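# Slide a sliding door fully closed with a mobile manipulator

## Task

Close the sliding door completely and disturb nothing else in the room. The door must not be slammed, whether opening or closing, or the attempt fails. The robot must not tip over or be left leaning, or the attempt fails. The door has to stay shut by itself; if it is closed only while the robot holds it, the goal is not met.

## Robot and tools

ROBOT. TidyBot++: a mobile base (0.54 m long, 0.50 m wide, 0.38 m tall) on four driven casters, carrying a single seven-joint arm with a two-finger gripper. There is only one arm, so an action has one set of joint targets. The shoulder sits 0.12 m ahead of the base centre and 0.68 m above the floor. Segments: upper arm 0.42 m, forearm 0.31 m, hand 0.31 m. The arm begins folded with the hand pointing down, poking up to 0.08 m past the base front. Cameras: base_camera (fixed on the base, 644x364 pinhole) and wrist_camera (644x476 fisheye, looking where the hand points).

FRAMES. Base frame: origin on the floor below the base centre, x forward, y left, z up. hand_pose is given in this frame and is the point between the finger pads; its z axis runs out along the fingers, its y axis is the closing direction. The odometry frame is the base frame as it was when the scene began. base_odometry counts wheel turns, so slipping shows up as travel, and it drifts by a few cm and degrees over many moves. Heading grows to the left, range -3.142 to 3.142. base_tilt is in degrees, forward and right positive when leaning that way, with a fixed bias of about 1 degree.

execute_actions. Arguments: "actions", a list with one action or none (empty just reports state and images), and optional "cameras", a list of "base_camera", "wrist_camera" or "all" (omitted or null gives all; [] gives none). An action may hold "base", "joints", "speeds"; its motions start at once and may finish at different times.
- base: exactly one key, a relative offset from where the base last measured itself (not a pose). translate_m: metres, forward positive, -2 to 2. strafe_m: metres, left positive, -2 to 2. rotate_rad: radians, counter-clockwise seen from above positive, -6.3 to 6.3.
- joints: absolute targets in radians keyed by name. joint_1_rad any angle (whole arm about vertical; positive is clockwise from above, opposite to rotate_rad). joint_2_rad -2.249 to 2.249 (shoulder). joint_3_rad any angle (upper-arm roll). joint_4_rad -2.579 to 2.579 (elbow). joint_5_rad any angle (forearm roll). joint_6_rad -2.099 to 2.099 (wrist). joint_7_rad any angle (hand roll; hand down, positive is counter-clockwise from above, at 1.57 fingers open left-right). Any-angle joints take the short way; turn farther in steps under half a turn. gripper_pos is 0 (open, about 85 mm gap) to 1 (closed); gap is roughly 85 x (1 - gripper_pos) mm. Done tolerances: 0.039 for joints 1-4, 0.056 for 5-7, 0.03 gripper.
- speeds: caps for this action only, keyed like the base: translate_m and strafe_m 0.05 to 0.5 m/s, rotate_rad 0.1 to 1.57 rad/s; the maximum is the default. Very long base moves are refused, so split them.
An unknown key or out-of-range number refuses the entire call and nothing moves. A joint or base left out of an action can keep pushing toward its previous target.
Planning aid: with joint_1_rad 0, joint_3_rad 3.14, joint_5_rad 0 the arm is in the base's x-z plane. Angles from vertical (forward positive): upper arm = j2, forearm = j2 - j4, hand = j2 - j4 - j6; reach forward and height above the shoulder are sums of length x sin and length x cos. A downward hand reaches at most about 0.94 m high, near the base.

wait: "seconds" 0 to 10; commands nothing and returns state and images. zoom_image: "camera" (base_camera or wrist_camera) and "region" [x0, y0, x1, y1] in pixels from the top-left, at most 504 by 504, on the latest full image. read_manual: optional "section", only "licences"; moves nothing. finished_scene: "scene", the current scene number; irreversible, and the door must already be shut and stay shut.

RESULTS. base_status / joint_status: "done" (for the base, wheels turned as commanded even if slipping, so a blocked base may say done while short), "off_target" (resting away from target, may still push), "contact_stop" or "time_out" (old target dropped, holds in place). "joint command not followed" with a "cause:" line means a self-collision check withheld the arm targets; joint_status then says "not_followed" and the robot may retry them later. No check stops the arm hitting the base. on_its_own lists things that moved without being commanded. motor_effort is percent of maximum, positive toward higher joint values, peak in brackets; readings are noisy and biased. Motor temperatures are listed per joint; MOTOR HOT warns from 60 C, OVER-TEMPERATURE FAULT at 75 C, with "limit_stop_at_motor_heat" in joint_status. "ARM HIT" means a hard hit on the base or the arm itself. A torque fault halts the arm and gripper for 10 s and skips the rest of the call; the base keeps going. Gripper at 1: "done" means empty, "off_target" means something is held.

ACCURACY. Friction leaves joints slightly short even when reported done; repeating the same target does nothing. To correct, send each joint its last command plus (wanted - read). hand_pose itself may be 1-2 cm off; trust the images. Loads make the arm sag.

AVOID. Push the door slowly with low speed caps so it never slams. Do not drive the base while the raised arm is caught on something about 0.8 m up or higher, and avoid strong sideways pushes with a raised hand: the robot can tip. Do not drive the base into obstacles or drive the arm into things (torque faults, hard pushes). Leave other objects undisturbed, and release the door before finishing so it stays closed on its own.

Each tool is called after "Request:" as name(argument=value, ...) on one line, values as JSON.

## Session

Request:
execute_actions(actions=[])

Scene clock: 0.00 s.
Motor temperatures (°C, as the motors report them): [34 32 30 31 35 42 46]
base_odometry: x=+0.000 y=+0.000 heading=+0.000 (m, m, rad; odometry frame)
base_tilt: forward=+0.5 right=-0.3 (deg)
base_status: not commanded
joint_positions: joint_1_rad=-0.050 joint_2_rad=-0.321 joint_3_rad=+3.175 joint_4_rad=-2.509 joint_5_rad=+0.039 joint_6_rad=-0.850 joint_7_rad=+1.567 gripper_pos=+0.000
joint_status: not commanded
motor_effort: joint_1_rad=-1 joint_2_rad=-1 joint_3_rad=+1 joint_4_rad=+12 joint_5_rad=+0 joint_6_rad=+1 joint_7_rad=+0 (%)
hand_pose: x=+0.2756 y=-0.0039 z=+0.5899 quat_wxyz=(+0.010, +0.998, +0.020, +0.052) (m; base frame)
pictures: base_camera, wrist_camera
Images, in order (width x height): base_camera 644x364, wrist_camera 644x476.

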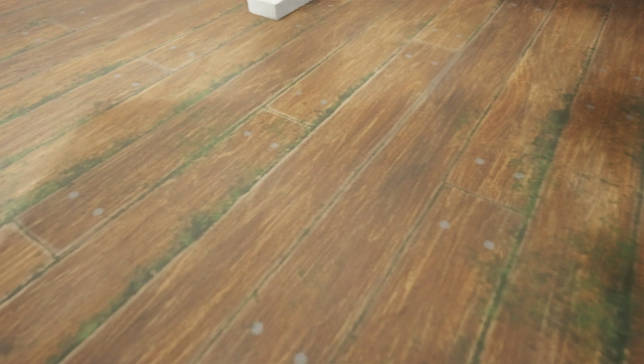

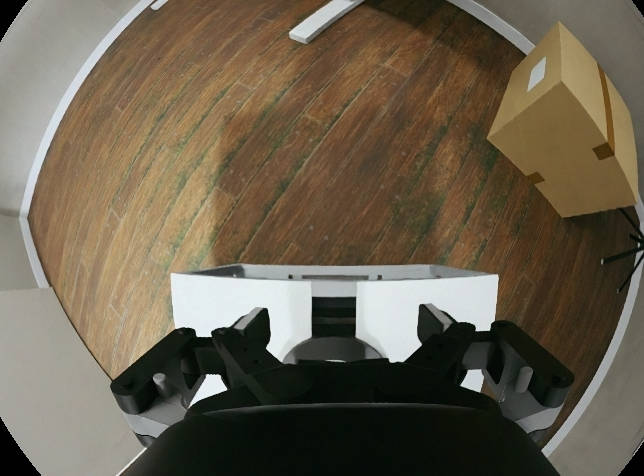

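Request:
execute_actions(actions=[{"joints":{"joint_6_rad":0.4,"joint_1_rad":0,"joint_2_rad":-0.6,"joint_4_rad":-2.4}}], cameras=["wrist_camera"])

Scene clock: 3.27 s.
Motor temperatures (°C, as the motors report them): [34 32 30 31 35 42 46]
base_odometry: x=+0.000 y=+0.000 heading=+0.000 (m, m, rad; odometry frame)
base_tilt: forward=+0.5 right=-0.3 (deg)
base_status: not commanded
joint_positions: joint_1_rad=-0.013 joint_2_rad=-0.600 joint_3_rad=+3.175 joint_4_rad=-2.402 joint_5_rad=+0.039 joint_6_rad=+0.383 joint_7_rad=+1.567 gripper_pos=+0.000
joint_status: all done
motor_effort: joint_1_rad=-1(1) joint_2_rad=-1(3) joint_3_rad=+1(1) joint_4_rad=+20(20) joint_5_rad=+0(0) joint_6_rad=+9(9) joint_7_rad=+0(0) (%)
hand_pose: x=+0.4955 y=-0.0055 z=+1.0040 quat_wxyz=(+0.007, +0.652, +0.005, +0.758) (m; base frame)
pictures: wrist_camera
Images, in order (width x height): wrist_camera 644x476.

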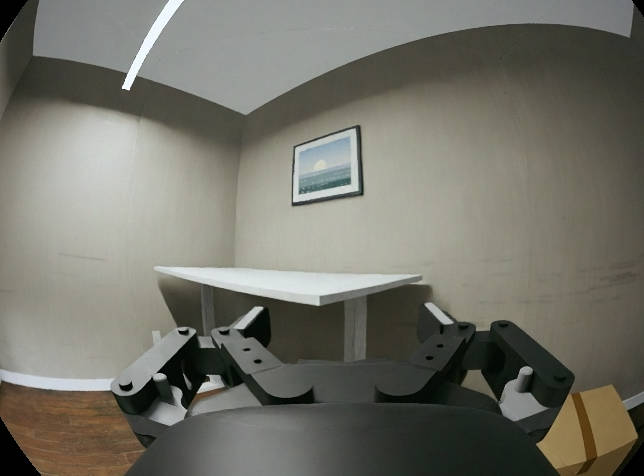

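Request:
execute_actions(actions=[{"joints":{"joint_6_rad":0.05,"joint_1_rad":-1.9}}], cameras=["wrist_camera"])

Request:
execute_actions(actions=[{"joints":{"joint_1_rad":-3.9}}], cameras=["wrist_camera"])

Scene clock: 9.20 s.
Motor temperatures (°C, as the motors report them): [34 32 30 31 35 42 46]
base_odometry: x=+0.000 y=+0.000 heading=+0.000 (m, m, rad; odometry frame)
base_tilt: forward=+0.5 right=-0.3 (deg)
base_status: not commanded
joint_positions: joint_1_rad=-1.890 joint_2_rad=-0.600 joint_3_rad=+3.175 joint_4_rad=-2.402 joint_5_rad=+0.039 joint_6_rad=+0.087 joint_7_rad=+1.567 gripper_pos=+0.000
joint_status: all done
motor_effort: joint_1_rad=-1(1) joint_2_rad=+0(1) joint_3_rad=+1(1) joint_4_rad=+20(20) joint_5_rad=+0(0) joint_6_rad=+9(9) joint_7_rad=+0(0) (%)
hand_pose: x=+0.0124 y=+0.3615 z=+0.9125 quat_wxyz=(-0.523, +0.444, +0.612, +0.393) (m; base frame)
pictures: wrist_camera
Images, in order (width x height): wrist_camera 644x476.

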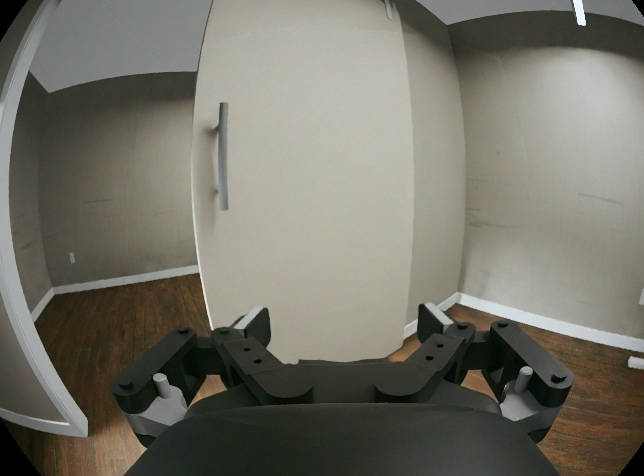

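Scene clock: 12.30 s.
Motor temperatures (°C, as the motors report them): [34 32 30 31 35 42 46]
base_odometry: x=+0.000 y=+0.000 heading=+0.000 (m, m, rad; odometry frame)
base_tilt: forward=+0.5 right=-0.3 (deg)
base_status: not commanded
joint_positions: joint_1_rad=-3.890 joint_2_rad=-0.600 joint_3_rad=+3.175 joint_4_rad=-2.402 joint_5_rad=+0.039 joint_6_rad=+0.087 joint_7_rad=+1.567 gripper_pos=+0.000
joint_status: all done
motor_effort: joint_1_rad=-1(0) joint_2_rad=-1(0) joint_3_rad=+1(1) joint_4_rad=+19(20) joint_5_rad=+0(0) joint_6_rad=+9(9) joint_7_rad=+0(0) (%)
hand_pose: x=-0.1653 y=-0.2474 z=+0.9125 quat_wxyz=(-0.613, -0.275, +0.705, -0.228) (m; base frame)
pictures: wrist_camera
Images, in order (width x height): wrist_camera 644x476.

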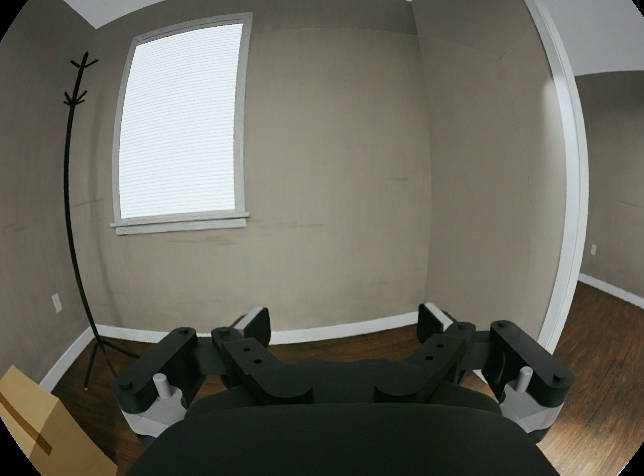

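Request:
execute_actions(actions=[{"joints":{"joint_6_rad":-0.15,"joint_1_rad":-2.4,"joint_2_rad":-0.7,"joint_4_rad":-2.5}}], cameras=["wrist_camera"])

Scene clock: 18.93 s.
Motor temperatures (°C, as the motors report them): [34 32 30 31 35 42 46]
base_odometry: x=+0.000 y=+0.000 heading=+0.000 (m, m, rad; odometry frame)
base_tilt: forward=+0.5 right=-0.4 (deg)
base_status: not commanded
joint_positions: joint_1_rad=-2.410 joint_2_rad=-0.687 joint_3_rad=+3.175 joint_4_rad=-2.486 joint_5_rad=+0.039 joint_6_rad=-0.113 joint_7_rad=+1.567 gripper_pos=+0.000
joint_status: all done
motor_effort: joint_1_rad=-1(2) joint_2_rad=+2(2) joint_3_rad=+1(1) joint_4_rad=+19(19) joint_5_rad=+0(0) joint_6_rad=+9(8) joint_7_rad=+0(0) (%)
hand_pose: x=-0.1210 y=+0.2312 z=+0.8323 quat_wxyz=(-0.535, +0.295, +0.762, +0.216) (m; base frame)
pictures: wrist_camera
Images, in order (width x height): wrist_camera 644x476.

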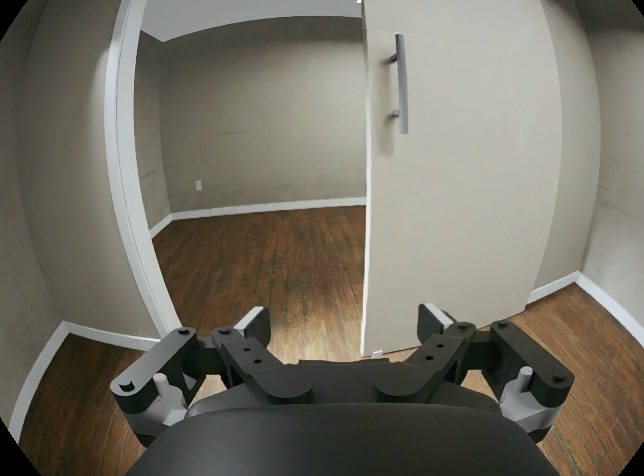

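Request:
execute_actions(actions=[{"base":{"rotate_rad":2.62},"joints":{"joint_6_rad":0.05,"joint_1_rad":0.0,"joint_2_rad":-0.4,"joint_4_rad":-2.0,"joint_3_rad":3.11,"joint_5_rad":-0.03}}])

Request:
execute_actions(actions=[{"base":{"strafe_m":-0.3}}])

Scene clock: 33.47 s.
Motor temperatures (°C, as the motors report them): [34 32 30 31 35 42 46]
base_odometry: x=+0.000 y=+0.000 heading=+2.620 (m, m, rad; odometry frame)
base_tilt: forward=+0.5 right=-0.3 (deg)
base_status: done
joint_positions: joint_1_rad=-0.009 joint_2_rad=-0.413 joint_3_rad=+3.123 joint_4_rad=-2.014 joint_5_rad=-0.010 joint_6_rad=+0.013 joint_7_rad=+1.567 gripper_pos=+0.000
joint_status: all done
motor_effort: joint_1_rad=-1(2) joint_2_rad=-6(6) joint_3_rad=+1(1) joint_4_rad=+21(19) joint_5_rad=+0(0) joint_6_rad=+9(9) joint_7_rad=+0(0) (%)
hand_pose: x=+0.5752 y=+0.0158 z=+1.0521 quat_wxyz=(-0.011, +0.713, +0.007, +0.701) (m; base frame)
pictures: base_camera, wrist_camera
Images, in order (width x height): base_camera 644x364, wrist_camera 644x476.

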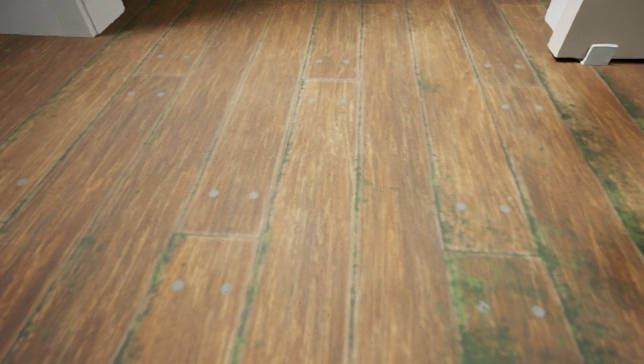

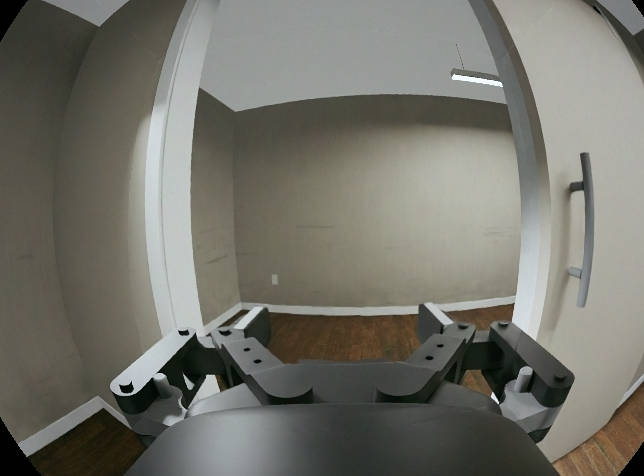

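Scene clock: 35.40 s.
Motor temperatures (°C, as the motors report them): [34 32 30 31 35 42 46]
base_odometry: x=+0.149 y=+0.260 heading=+2.621 (m, m, rad; odometry frame)
base_tilt: forward=+0.5 right=-0.3 (deg)
base_status: done
joint_positions: joint_1_rad=-0.007 joint_2_rad=-0.413 joint_3_rad=+3.117 joint_4_rad=-2.014 joint_5_rad=-0.010 joint_6_rad=+0.013 joint_7_rad=+1.567 gripper_pos=+0.000
joint_status: not commanded
motor_effort: joint_1_rad=-1(2) joint_2_rad=-6(7) joint_3_rad=+1(3) joint_4_rad=+21(21) joint_5_rad=+0(0) joint_6_rad=+9(9) joint_7_rad=+0(0) (%)
hand_pose: x=+0.5751 y=+0.0185 z=+1.0520 quat_wxyz=(-0.011, +0.713, +0.009, +0.701) (m; base frame)
pictures: base_camera, wrist_camera
Images, in order (width x height): base_camera 644x364, wrist_camera 644x476.

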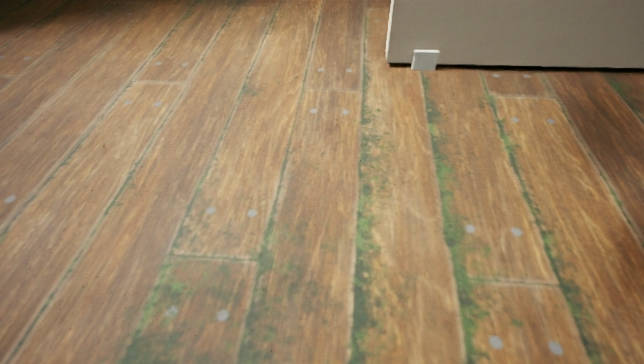

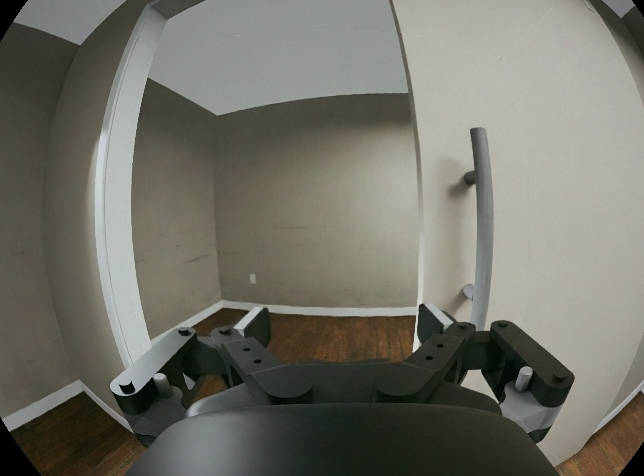

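Request:
execute_actions(actions=[{"base":{"rotate_rad":-0.05},"joints":{"joint_6_rad":-0.1,"joint_1_rad":0.03,"joint_2_rad":-0.4,"joint_4_rad":-1.86,"joint_3_rad":3.14,"joint_5_rad":-0.0}}], cameras=[])

Request:
execute_actions(actions=[{"base":{"strafe_m":-0.15}}])

Scene clock: 40.83 s.
Motor temperatures (°C, as the motors report them): [34 32 30 31 35 42 46]
base_odometry: x=+0.149 y=+0.260 heading=+2.570 (m, m, rad; odometry frame)
base_tilt: forward=+0.5 right=-0.3 (deg)
base_status: done
joint_positions: joint_1_rad=+0.018 joint_2_rad=-0.409 joint_3_rad=+3.130 joint_4_rad=-1.866 joint_5_rad=-0.010 joint_6_rad=-0.063 joint_7_rad=+1.567 gripper_pos=+0.000
joint_status: all done
motor_effort: joint_1_rad=-1(0) joint_2_rad=-7(7) joint_3_rad=+1(3) joint_4_rad=+21(22) joint_5_rad=+0(0) joint_6_rad=+9(9) joint_7_rad=+0(0) (%)
hand_pose: x=+0.5750 y=+0.0004 z=+1.1194 quat_wxyz=(-0.001, +0.689, -0.005, +0.725) (m; base frame)
pictures: none
No camera images: the call's "cameras" was empty. Leave "cameras" out to get every camera's image.

Scene clock: 42.30 s.
Motor temperatures (°C, as the motors report them): [34 32 30 31 35 42 46]
base_odometry: x=+0.231 y=+0.387 heading=+2.569 (m, m, rad; odometry frame)
base_tilt: forward=+0.5 right=-0.3 (deg)
base_status: done
joint_positions: joint_1_rad=+0.021 joint_2_rad=-0.409 joint_3_rad=+3.138 joint_4_rad=-1.866 joint_5_rad=-0.010 joint_6_rad=-0.063 joint_7_rad=+1.567 gripper_pos=+0.000
joint_status: not commanded
motor_effort: joint_1_rad=-1(0) joint_2_rad=-7(7) joint_3_rad=+1(3) joint_4_rad=+20(20) joint_5_rad=+0(0) joint_6_rad=+9(9) joint_7_rad=+0(0) (%)
hand_pose: x=+0.5750 y=-0.0059 z=+1.1194 quat_wxyz=(+0.002, +0.689, -0.010, +0.725) (m; base frame)
pictures: base_camera, wrist_camera
Images, in order (width x height): base_camera 644x364, wrist_camera 644x476.

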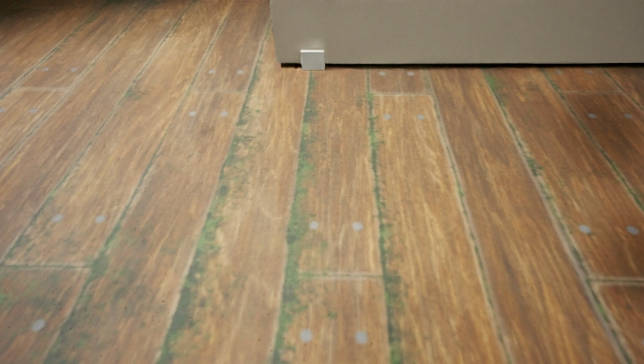

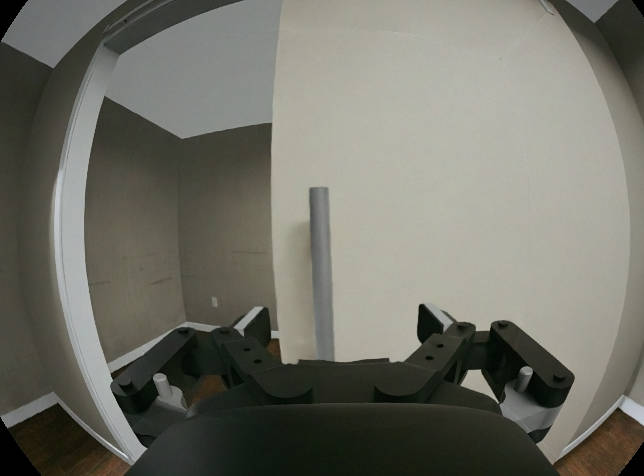

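Request:
execute_actions(actions=[{"base":{"translate_m":0.11,"speeds":0},"joints":{"joint_6_rad":0.1,"joint_2_rad":-0.32,"joint_4_rad":-2.02}}])

Request:
execute_actions(actions=[{"base":{"translate_m":0.1},"joints":{"joint_6_rad":0.1,"joint_2_rad":-0.32,"joint_4_rad":-2.02}}])


Scene clock: 49.70 s.
Motor temperatures (°C, as the motors report them): [34 32 30 31 35 42 46]
base_odometry: x=+0.146 y=+0.441 heading=+2.569 (m, m, rad; odometry frame)
base_tilt: forward=+0.5 right=-0.3 (deg)
base_status: done
joint_positions: joint_1_rad=+0.021 joint_2_rad=-0.316 joint_3_rad=+3.138 joint_4_rad=-2.016 joint_5_rad=-0.010 joint_6_rad=+0.063 joint_7_rad=+1.567 gripper_pos=+0.000
joint_status: all done
motor_effort: joint_1_rad=-1(2) joint_2_rad=-9(14) joint_3_rad=+1(1) joint_4_rad=+20(22) joint_5_rad=+0(0) joint_6_rad=+9(10) joint_7_rad=+0(0) (%)
hand_pose: x=+0.6105 y=-0.0071 z=+1.0208 quat_wxyz=(+0.002, +0.730, -0.011, +0.683) (m; base frame)
pictures: base_camera, wrist_camera
Images, in order (width x height): base_camera 644x364, wrist_camera 644x476.

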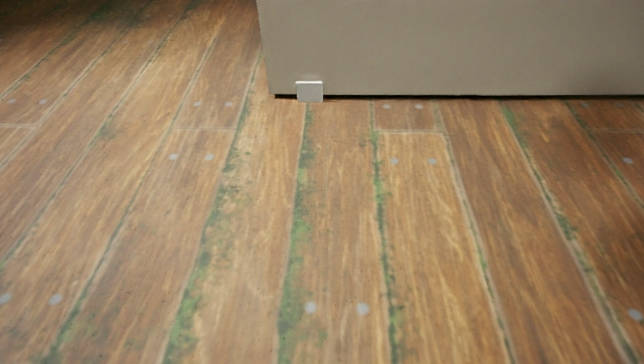

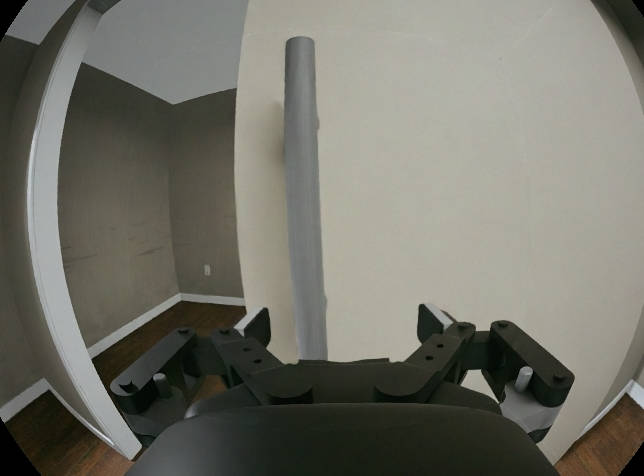

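Request:
execute_actions(actions=[{"base":{"strafe_m":0.025},"joints":{"joint_6_rad":0.17,"joint_4_rad":-1.97}}], cameras=[])

Request:
execute_actions(actions=[{"base":{"translate_m":0.07},"speeds":{"translate_m":0.1}}])

Scene clock: 53.13 s.
Motor temperatures (°C, as the motors report them): [34 32 30 31 35 42 46]
base_odometry: x=+0.133 y=+0.420 heading=+2.569 (m, m, rad; odometry frame)
base_tilt: forward=+0.5 right=-0.3 (deg)
base_status: done
joint_positions: joint_1_rad=+0.022 joint_2_rad=-0.317 joint_3_rad=+3.137 joint_4_rad=-1.974 joint_5_rad=-0.010 joint_6_rad=+0.140 joint_7_rad=+1.567 gripper_pos=+0.000
joint_status: all done
motor_effort: joint_1_rad=-1(2) joint_2_rad=-9(10) joint_3_rad=+1(2) joint_4_rad=+20(21) joint_5_rad=+0(0) joint_6_rad=+8(10) joint_7_rad=+0(0) (%)
hand_pose: x=+0.6118 y=-0.0070 z=+1.0712 quat_wxyz=(+0.003, +0.688, -0.010, +0.726) (m; base frame)
pictures: none
No camera images: the call's "cameras" was empty. Leave "cameras" out to get every camera's image.

Scene clock: 54.43 s.
Motor temperatures (°C, as the motors report them): [34 32 30 31 35 42 46]
base_odometry: x=+0.074 y=+0.458 heading=+2.569 (m, m, rad; odometry frame)
base_tilt: forward=+0.5 right=-0.3 (deg)
base_status: done
joint_positions: joint_1_rad=+0.022 joint_2_rad=-0.318 joint_3_rad=+3.137 joint_4_rad=-1.974 joint_5_rad=-0.010 joint_6_rad=+0.140 joint_7_rad=+1.567 gripper_pos=+0.000
joint_status: not commanded
motor_effort: joint_1_rad=-1(1) joint_2_rad=-10(12) joint_3_rad=+1(1) joint_4_rad=+20(21) joint_5_rad=+0(0) joint_6_rad=+9(10) joint_7_rad=+0(0) (%)
hand_pose: x=+0.6115 y=-0.0070 z=+1.0717 quat_wxyz=(+0.003, +0.687, -0.010, +0.726) (m; base frame)
pictures: base_camera, wrist_camera
Images, in order (width x height): base_camera 644x364, wrist_camera 644x476.

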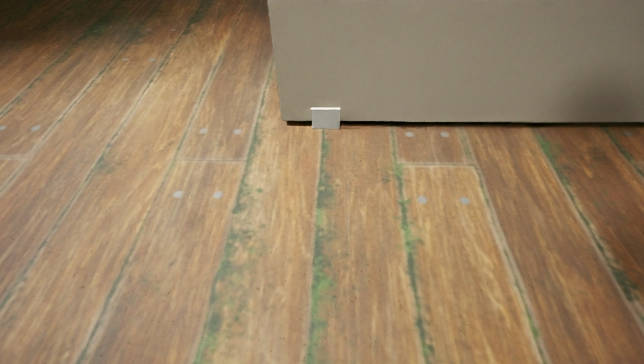

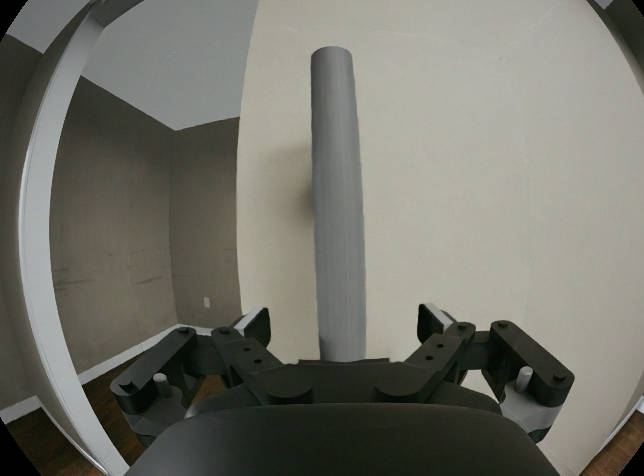

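Request:
execute_actions(actions=[{"base":{"translate_m":0.025},"speeds":{"translate_m":0.05}}], cameras=[])

Request:
execute_actions(actions=[{"joints":{"gripper_pos":0.85}}])

Scene clock: 58.50 s.
Motor temperatures (°C, as the motors report them): [34 32 30 31 35 42 46]
base_odometry: x=+0.053 y=+0.471 heading=+2.570 (m, m, rad; odometry frame)
base_tilt: forward=+0.5 right=-0.3 (deg)
base_status: done
joint_positions: joint_1_rad=+0.022 joint_2_rad=-0.319 joint_3_rad=+3.137 joint_4_rad=-1.974 joint_5_rad=-0.010 joint_6_rad=+0.140 joint_7_rad=+1.567 gripper_pos=+0.000
joint_status: not commanded
motor_effort: joint_1_rad=-1(1) joint_2_rad=-10(12) joint_3_rad=+1(1) joint_4_rad=+20(21) joint_5_rad=+0(0) joint_6_rad=+9(9) joint_7_rad=+0(0) (%)
hand_pose: x=+0.6112 y=-0.0070 z=+1.0721 quat_wxyz=(+0.003, +0.687, -0.010, +0.726) (m; base frame)
pictures: none
No camera images: the call's "cameras" was empty. Leave "cameras" out to get every camera's image.

Scene clock: 59.53 s.
Motor temperatures (°C, as the motors report them): [34 32 30 31 35 42 46]
base_odometry: x=+0.053 y=+0.471 heading=+2.570 (m, m, rad; odometry frame)
base_tilt: forward=+0.5 right=-0.3 (deg)
base_status: not commanded
joint_positions: joint_1_rad=+0.023 joint_2_rad=-0.319 joint_3_rad=+3.137 joint_4_rad=-1.974 joint_5_rad=-0.004 joint_6_rad=+0.140 joint_7_rad=+1.568 gripper_pos=+0.757
joint_status: gripper_pos off_target (ended at +0.757, target +0.850)
motor_effort: joint_1_rad=+0(2) joint_2_rad=-9(10) joint_3_rad=+1(1) joint_4_rad=+20(21) joint_5_rad=+2(5) joint_6_rad=+9(9) joint_7_rad=+2(6) (%)
hand_pose: x=+0.6112 y=-0.0072 z=+1.0721 quat_wxyz=(+0.005, +0.687, -0.008, +0.726) (m; base frame)
pictures: base_camera, wrist_camera
Images, in order (width x height): base_camera 644x364, wrist_camera 644x476.

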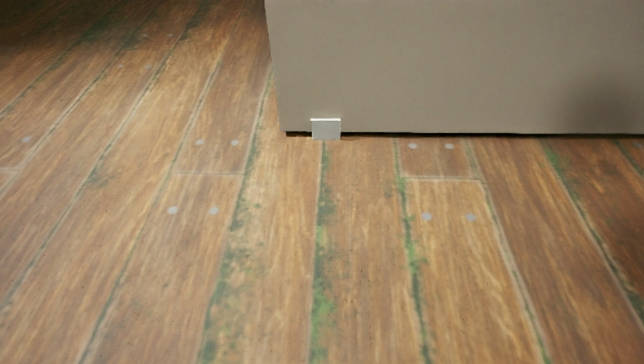

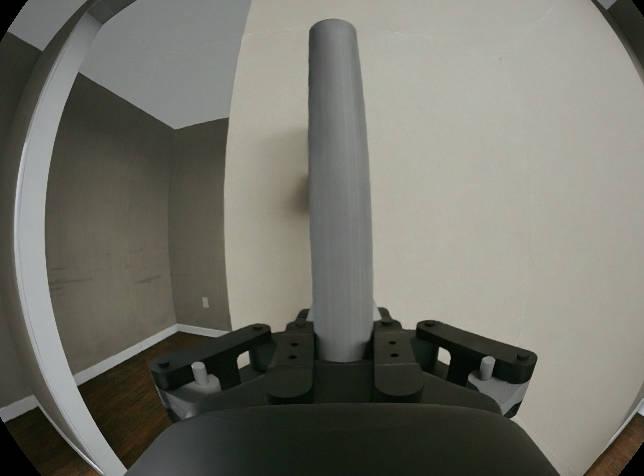

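Gripped. Test pull.

Request:
execute_actions(actions=[{"base":{"strafe_m":0.15},"speeds":{"strafe_m":0.08}}])

Scene clock: 63.43 s.
Motor temperatures (°C, as the motors report them): [34 32 30 31 35 42 46]
base_odometry: x=-0.029 y=+0.345 heading=+2.569 (m, m, rad; odometry frame)
base_tilt: forward=+0.5 right=-0.3 (deg)
base_status: done
joint_positions: joint_1_rad=+0.049 joint_2_rad=-0.313 joint_3_rad=+3.160 joint_4_rad=-1.972 joint_5_rad=+0.010 joint_6_rad=+0.144 joint_7_rad=+1.568 gripper_pos=+0.761
joint_status: not commanded
motor_effort: joint_1_rad=-2(11) joint_2_rad=-10(15) joint_3_rad=-1(11) joint_4_rad=+21(22) joint_5_rad=+2(4) joint_6_rad=+9(10) joint_7_rad=+1(7) (%)
hand_pose: x=+0.6123 y=-0.0334 z=+1.0721 quat_wxyz=(+0.024, +0.687, -0.022, +0.726) (m; base frame)
pictures: base_camera, wrist_camera
Images, in order (width x height): base_camera 644x364, wrist_camera 644x476.

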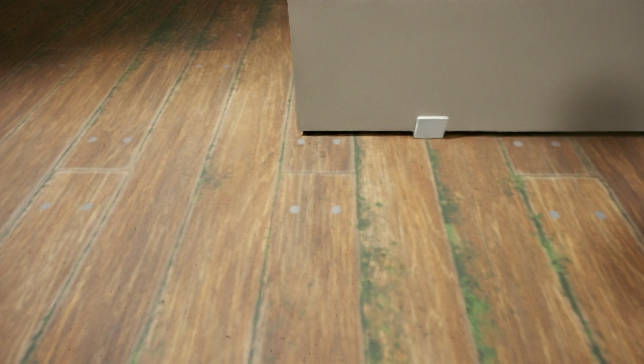

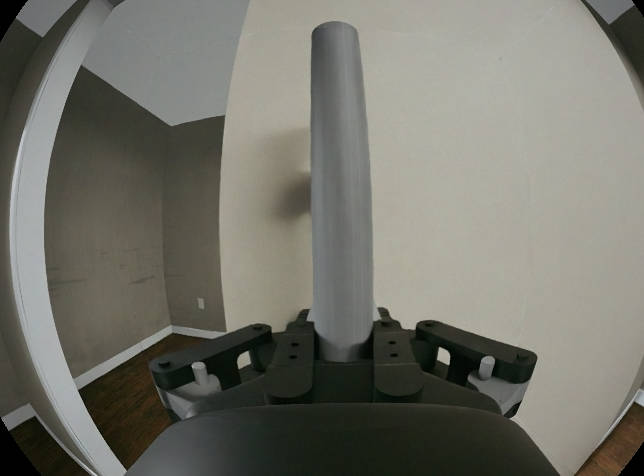

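Request:
execute_actions(actions=[{"base":{"strafe_m":0.55},"speeds":{"strafe_m":0.14}}])

Scene clock: 71.30 s.
Motor temperatures (°C, as the motors report them): [34 32 30 31 35 42 46]
base_odometry: x=-0.327 y=-0.117 heading=+2.569 (m, m, rad; odometry frame)
base_tilt: forward=+0.5 right=-0.3 (deg)
base_status: done
joint_positions: joint_1_rad=+0.032 joint_2_rad=-0.279 joint_3_rad=+3.142 joint_4_rad=-1.951 joint_5_rad=+0.010 joint_6_rad=+0.158 joint_7_rad=+1.569 gripper_pos=+0.764
joint_status: not commanded
motor_effort: joint_1_rad=+0(16) joint_2_rad=-19(21) joint_3_rad=+2(17) joint_4_rad=+17(21) joint_5_rad=+2(5) joint_6_rad=+7(11) joint_7_rad=+2(7) (%)
hand_pose: x=+0.6264 y=-0.0146 z=+1.0721 quat_wxyz=(+0.014, +0.687, -0.008, +0.727) (m; base frame)
pictures: base_camera, wrist_camera
Images, in order (width x height): base_camera 644x364, wrist_camera 644x476.

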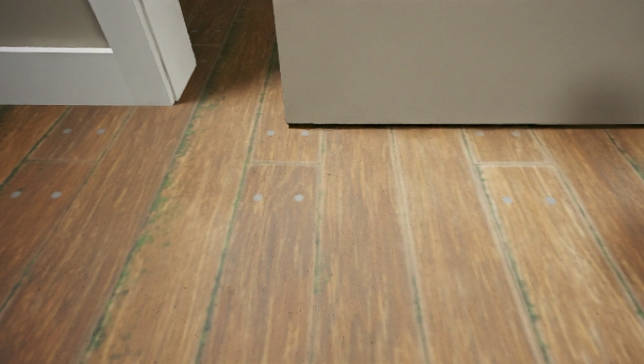

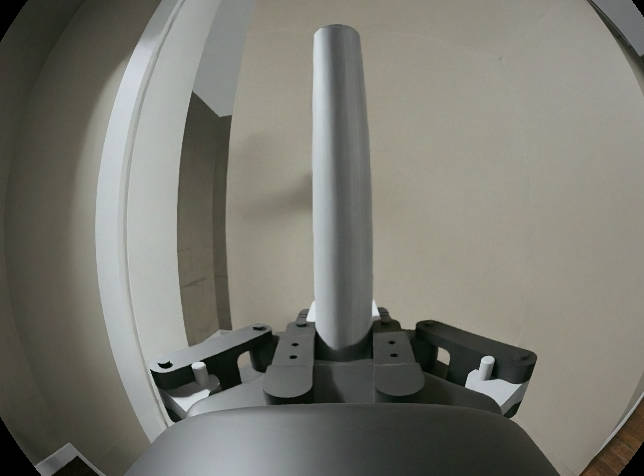

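Request:
execute_actions(actions=[{"base":{"translate_m":0.017},"speeds":{"translate_m":0.05}}], cameras=[])

Request:
execute_actions(actions=[{"base":{"strafe_m":0.18},"speeds":{"strafe_m":0.07}}])

Request:
execute_actions(actions=[{"base":{"strafe_m":0.06},"speeds":{"strafe_m":0.05}}])

Scene clock: 75.80 s.
Motor temperatures (°C, as the motors report them): [34 32 30 31 35 42 46]
base_odometry: x=-0.341 y=-0.108 heading=+2.569 (m, m, rad; odometry frame)
base_tilt: forward=+0.5 right=-0.3 (deg)
base_status: done
joint_positions: joint_1_rad=+0.033 joint_2_rad=-0.316 joint_3_rad=+3.143 joint_4_rad=-1.981 joint_5_rad=+0.009 joint_6_rad=+0.158 joint_7_rad=+1.569 gripper_pos=+0.764
joint_status: not commanded
motor_effort: joint_1_rad=-3(4) joint_2_rad=-10(20) joint_3_rad=-1(2) joint_4_rad=+21(25) joint_5_rad=+1(2) joint_6_rad=+10(12) joint_7_rad=+1(2) (%)
hand_pose: x=+0.6117 y=-0.0157 z=+1.0719 quat_wxyz=(+0.015, +0.684, -0.009, +0.729) (m; base frame)
pictures: none
No camera images: the call's "cameras" was empty. Leave "cameras" out to get every camera's image.

Scene clock: 79.10 s.
Motor temperatures (°C, as the motors report them): [34 32 30 31 35 42 46]
base_odometry: x=-0.439 y=-0.259 heading=+2.569 (m, m, rad; odometry frame)
base_tilt: forward=+0.5 right=-0.3 (deg)
base_status: done
joint_positions: joint_1_rad=+0.051 joint_2_rad=-0.305 joint_3_rad=+3.160 joint_4_rad=-1.972 joint_5_rad=+0.008 joint_6_rad=+0.158 joint_7_rad=+1.569 gripper_pos=+0.764
joint_status: not commanded
motor_effort: joint_1_rad=-3(10) joint_2_rad=-13(15) joint_3_rad=-2(11) joint_4_rad=+22(24) joint_5_rad=+2(2) joint_6_rad=+11(13) joint_7_rad=+1(3) (%)
hand_pose: x=+0.6151 y=-0.0344 z=+1.0722 quat_wxyz=(+0.025, +0.685, -0.023, +0.728) (m; base frame)
pictures: base_camera, wrist_camera
Images, in order (width x height): base_camera 644x364, wrist_camera 644x476.

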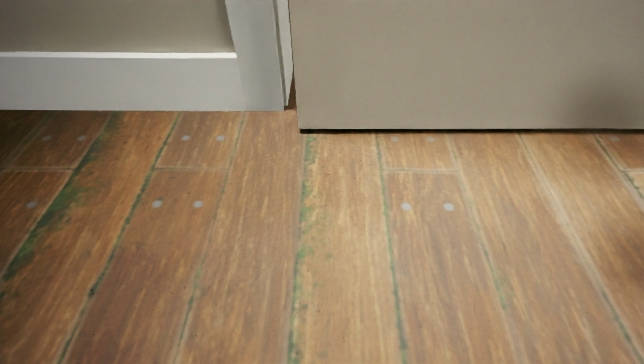

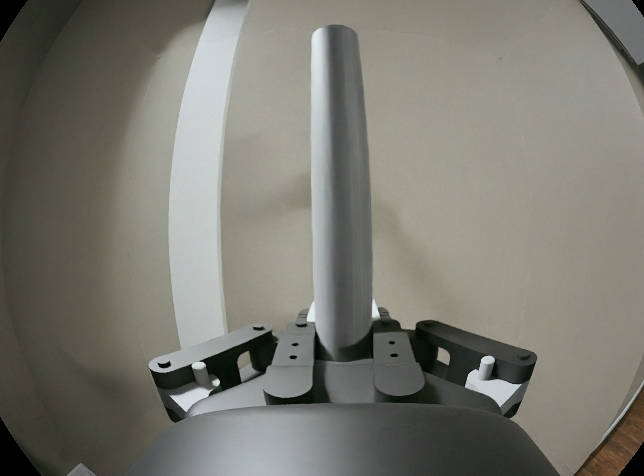

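Scene clock: 80.90 s.
Motor temperatures (°C, as the motors report them): [34 32 30 31 35 42 46]
base_odometry: x=-0.472 y=-0.310 heading=+2.569 (m, m, rad; odometry frame)
base_tilt: forward=+0.6 right=-0.3 (deg)
base_status: done
joint_positions: joint_1_rad=+0.055 joint_2_rad=-0.301 joint_3_rad=+3.165 joint_4_rad=-1.969 joint_5_rad=+0.008 joint_6_rad=+0.158 joint_7_rad=+1.569 gripper_pos=+0.764
joint_status: not commanded
motor_effort: joint_1_rad=-3(10) joint_2_rad=-13(17) joint_3_rad=-2(10) joint_4_rad=+19(23) joint_5_rad=+2(2) joint_6_rad=+9(11) joint_7_rad=+1(3) (%)
hand_pose: x=+0.6166 y=-0.0395 z=+1.0721 quat_wxyz=(+0.027, +0.685, -0.026, +0.728) (m; base frame)
pictures: base_camera, wrist_camera
Images, in order (width x height): base_camera 644x364, wrist_camera 644x476.

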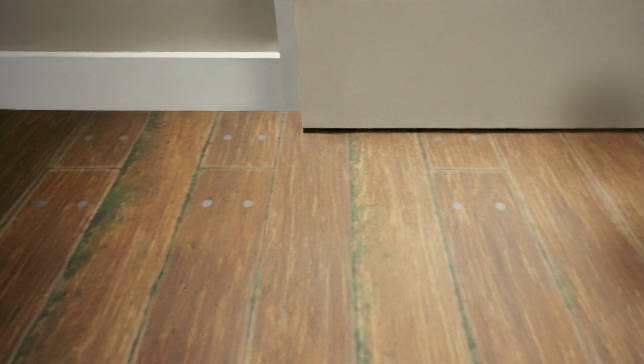

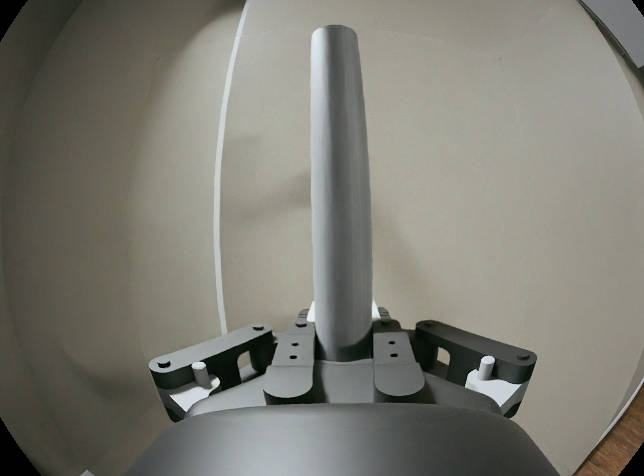

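Request:
execute_actions(actions=[{"base":{"strafe_m":0.04},"speeds":{"strafe_m":0.05}}])

Scene clock: 83.40 s.
Motor temperatures (°C, as the motors report them): [34 32 30 31 35 42 46]
base_odometry: x=-0.493 y=-0.343 heading=+2.568 (m, m, rad; odometry frame)
base_tilt: forward=+0.6 right=-0.3 (deg)
base_status: done
joint_positions: joint_1_rad=+0.071 joint_2_rad=-0.296 joint_3_rad=+3.187 joint_4_rad=-1.964 joint_5_rad=+0.008 joint_6_rad=+0.158 joint_7_rad=+1.569 gripper_pos=+0.764
joint_status: not commanded
motor_effort: joint_1_rad=-11(15) joint_2_rad=-15(18) joint_3_rad=-11(16) joint_4_rad=+19(20) joint_5_rad=-1(2) joint_6_rad=+9(9) joint_7_rad=-2(3) (%)
hand_pose: x=+0.6170 y=-0.0606 z=+1.0721 quat_wxyz=(+0.039, +0.685, -0.042, +0.727) (m; base frame)
pictures: base_camera, wrist_camera
Images, in order (width x height): base_camera 644x364, wrist_camera 644x476.

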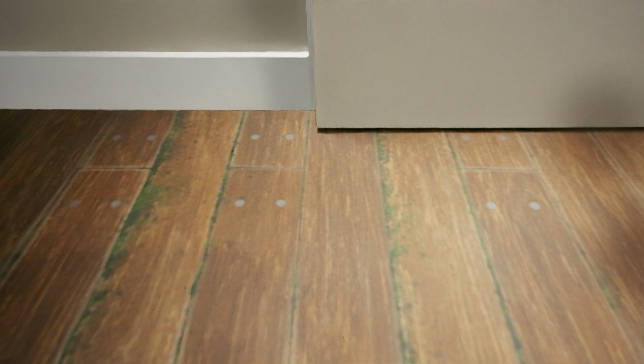

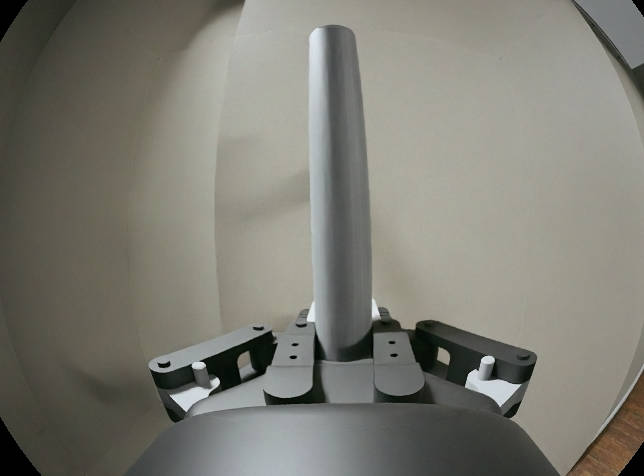

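Request:
execute_actions(actions=[{"base":{"strafe_m":0.03},"speeds":{"strafe_m":0.05}}])

Scene clock: 86.87 s.
Motor temperatures (°C, as the motors report them): [34 32 30 31 35 42 46]
base_odometry: x=-0.510 y=-0.368 heading=+2.568 (m, m, rad; odometry frame)
base_tilt: forward=+0.5 right=-0.3 (deg)
base_status: done
joint_positions: joint_1_rad=+0.097 joint_2_rad=-0.287 joint_3_rad=+3.216 joint_4_rad=-1.957 joint_5_rad=+0.008 joint_6_rad=+0.158 joint_7_rad=+1.569 gripper_pos=+0.764
joint_status: not commanded
motor_effort: joint_1_rad=-14(15) joint_2_rad=-17(19) joint_3_rad=-15(17) joint_4_rad=+18(20) joint_5_rad=-1(2) joint_6_rad=+7(9) joint_7_rad=-4(4) (%)
hand_pose: x=+0.6163 y=-0.0910 z=+1.0721 quat_wxyz=(+0.055, +0.684, -0.063, +0.725) (m; base frame)
pictures: base_camera, wrist_camera
Images, in order (width x height): base_camera 644x364, wrist_camera 644x476.

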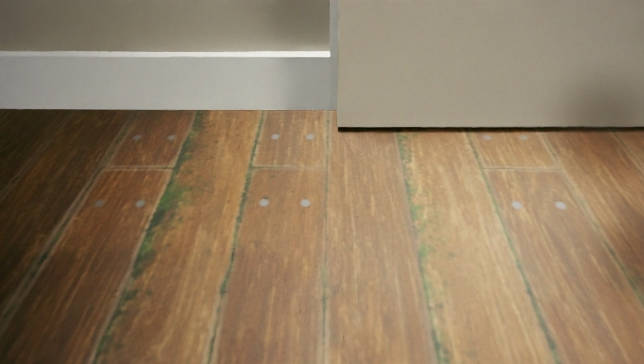

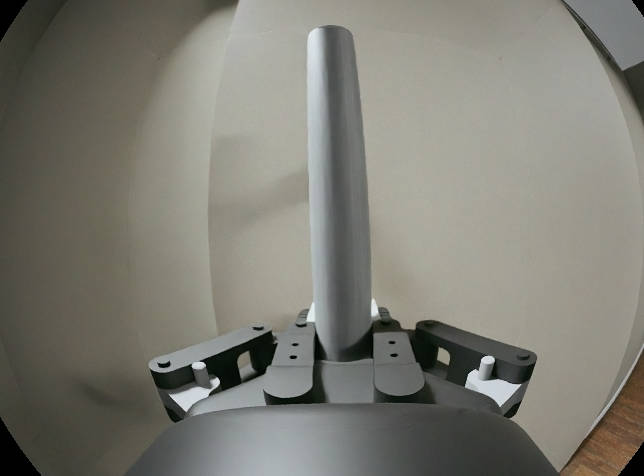

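Request:
execute_actions(actions=[{"base":{"strafe_m":0.04},"speeds":{"strafe_m":0.05}}])

Scene clock: 91.80 s.
Motor temperatures (°C, as the motors report them): [34 32 30 31 35 42 46]
base_odometry: x=-0.531 y=-0.401 heading=+2.567 (m, m, rad; odometry frame)
base_tilt: forward=+0.5 right=-0.2 (deg)
base_status: done
joint_positions: joint_1_rad=+0.132 joint_2_rad=-0.266 joint_3_rad=+3.253 joint_4_rad=-1.942 joint_5_rad=+0.008 joint_6_rad=+0.163 joint_7_rad=+1.570 gripper_pos=+0.764
joint_status: not commanded
motor_effort: joint_1_rad=-21(22) joint_2_rad=-21(23) joint_3_rad=-22(24) joint_4_rad=+14(17) joint_5_rad=-3(4) joint_6_rad=+6(8) joint_7_rad=-7(7) (%)
hand_pose: x=+0.6166 y=-0.1312 z=+1.0723 quat_wxyz=(+0.079, +0.681, -0.090, +0.723) (m; base frame)
pictures: base_camera, wrist_camera
Images, in order (width x height): base_camera 644x364, wrist_camera 644x476.

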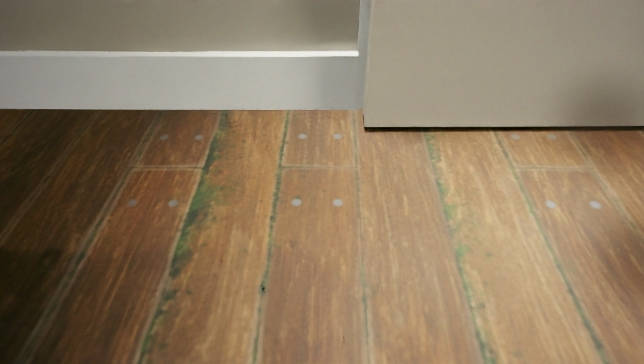

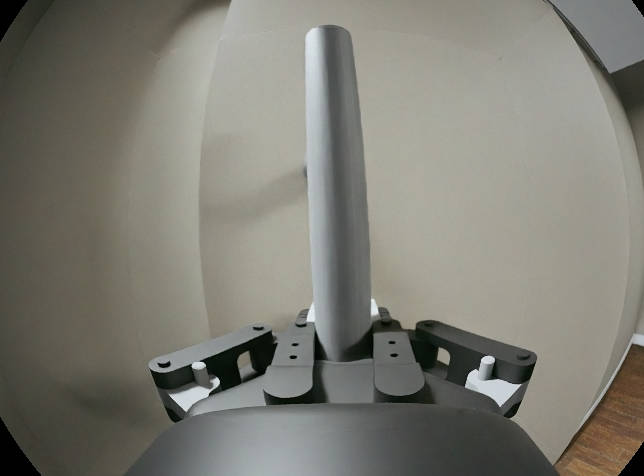

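Firmly at the stop. Unload, release, back off.

Request:
execute_actions(actions=[{"base":{"strafe_m":-0.1},"speeds":{"strafe_m":0.1}}], cameras=[])

Request:
execute_actions(actions=[{"joints":{"gripper_pos":0}}], cameras=[])

Request:
execute_actions(actions=[{"base":{"translate_m":-0.15}}])

Scene clock: 95.07 s.
Motor temperatures (°C, as the motors report them): [34 32 30 31 35 42 46]
base_odometry: x=-0.477 y=-0.317 heading=+2.567 (m, m, rad; odometry frame)
base_tilt: forward=+0.4 right=-0.3 (deg)
base_status: done
joint_positions: joint_1_rad=+0.043 joint_2_rad=-0.302 joint_3_rad=+3.153 joint_4_rad=-1.972 joint_5_rad=+0.007 joint_6_rad=+0.163 joint_7_rad=+1.570 gripper_pos=+0.764
joint_status: not commanded
motor_effort: joint_1_rad=-3(20) joint_2_rad=-10(21) joint_3_rad=-1(22) joint_4_rad=+24(24) joint_5_rad=+2(3) joint_6_rad=+11(12) joint_7_rad=+1(6) (%)
hand_pose: x=+0.6169 y=-0.0266 z=+1.0720 quat_wxyz=(+0.021, +0.684, -0.017, +0.729) (m; base frame)
pictures: none
No camera images: the call's "cameras" was empty. Leave "cameras" out to get every camera's image.

Scene clock: 96.10 s.
Motor temperatures (°C, as the motors report them): [34 32 30 31 35 42 46]
base_odometry: x=-0.477 y=-0.317 heading=+2.567 (m, m, rad; odometry frame)
base_tilt: forward=+0.5 right=-0.3 (deg)
base_status: not commanded
joint_positions: joint_1_rad=+0.039 joint_2_rad=-0.312 joint_3_rad=+3.149 joint_4_rad=-1.971 joint_5_rad=+0.007 joint_6_rad=+0.163 joint_7_rad=+1.570 gripper_pos=+0.000
joint_status: all done
motor_effort: joint_1_rad=-1(3) joint_2_rad=-10(14) joint_3_rad=+1(1) joint_4_rad=+20(23) joint_5_rad=+0(2) joint_6_rad=+9(11) joint_7_rad=+0(1) (%)
hand_pose: x=+0.6131 y=-0.0221 z=+1.0775 quat_wxyz=(+0.018, +0.680, -0.014, +0.733) (m; base frame)
pictures: none
No camera images: the call's "cameras" was empty. Leave "cameras" out to get every camera's image.

Scene clock: 97.57 s.
Motor temperatures (°C, as the motors report them): [34 32 30 31 35 42 46]
base_odometry: x=-0.351 y=-0.399 heading=+2.567 (m, m, rad; odometry frame)
base_tilt: forward=+0.5 right=-0.3 (deg)
base_status: done
joint_positions: joint_1_rad=+0.039 joint_2_rad=-0.324 joint_3_rad=+3.149 joint_4_rad=-1.971 joint_5_rad=+0.007 joint_6_rad=+0.163 joint_7_rad=+1.570 gripper_pos=+0.000
joint_status: not commanded
motor_effort: joint_1_rad=-1(1) joint_2_rad=-9(14) joint_3_rad=+1(1) joint_4_rad=+20(22) joint_5_rad=+0(0) joint_6_rad=+9(9) joint_7_rad=+0(0) (%)
hand_pose: x=+0.6080 y=-0.0219 z=+1.0838 quat_wxyz=(+0.018, +0.676, -0.014, +0.737) (m; base frame)
pictures: base_camera, wrist_camera
Images, in order (width x height): base_camera 644x364, wrist_camera 644x476.

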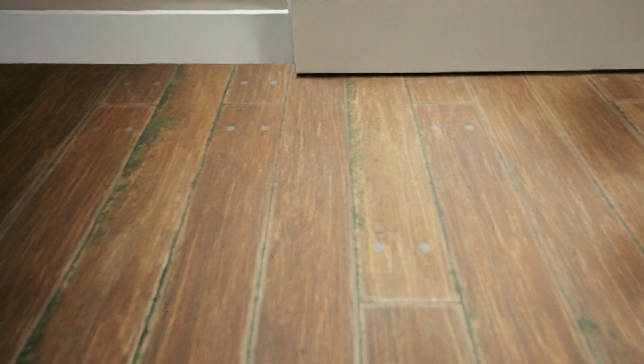

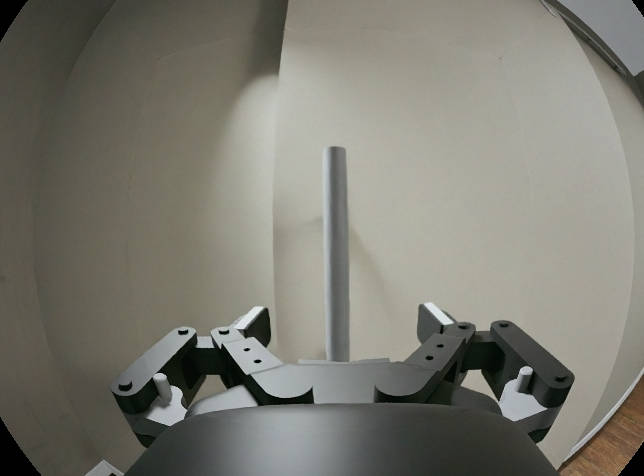

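Request:
finished_scene(scene=1)

The scene is finished: the task was done.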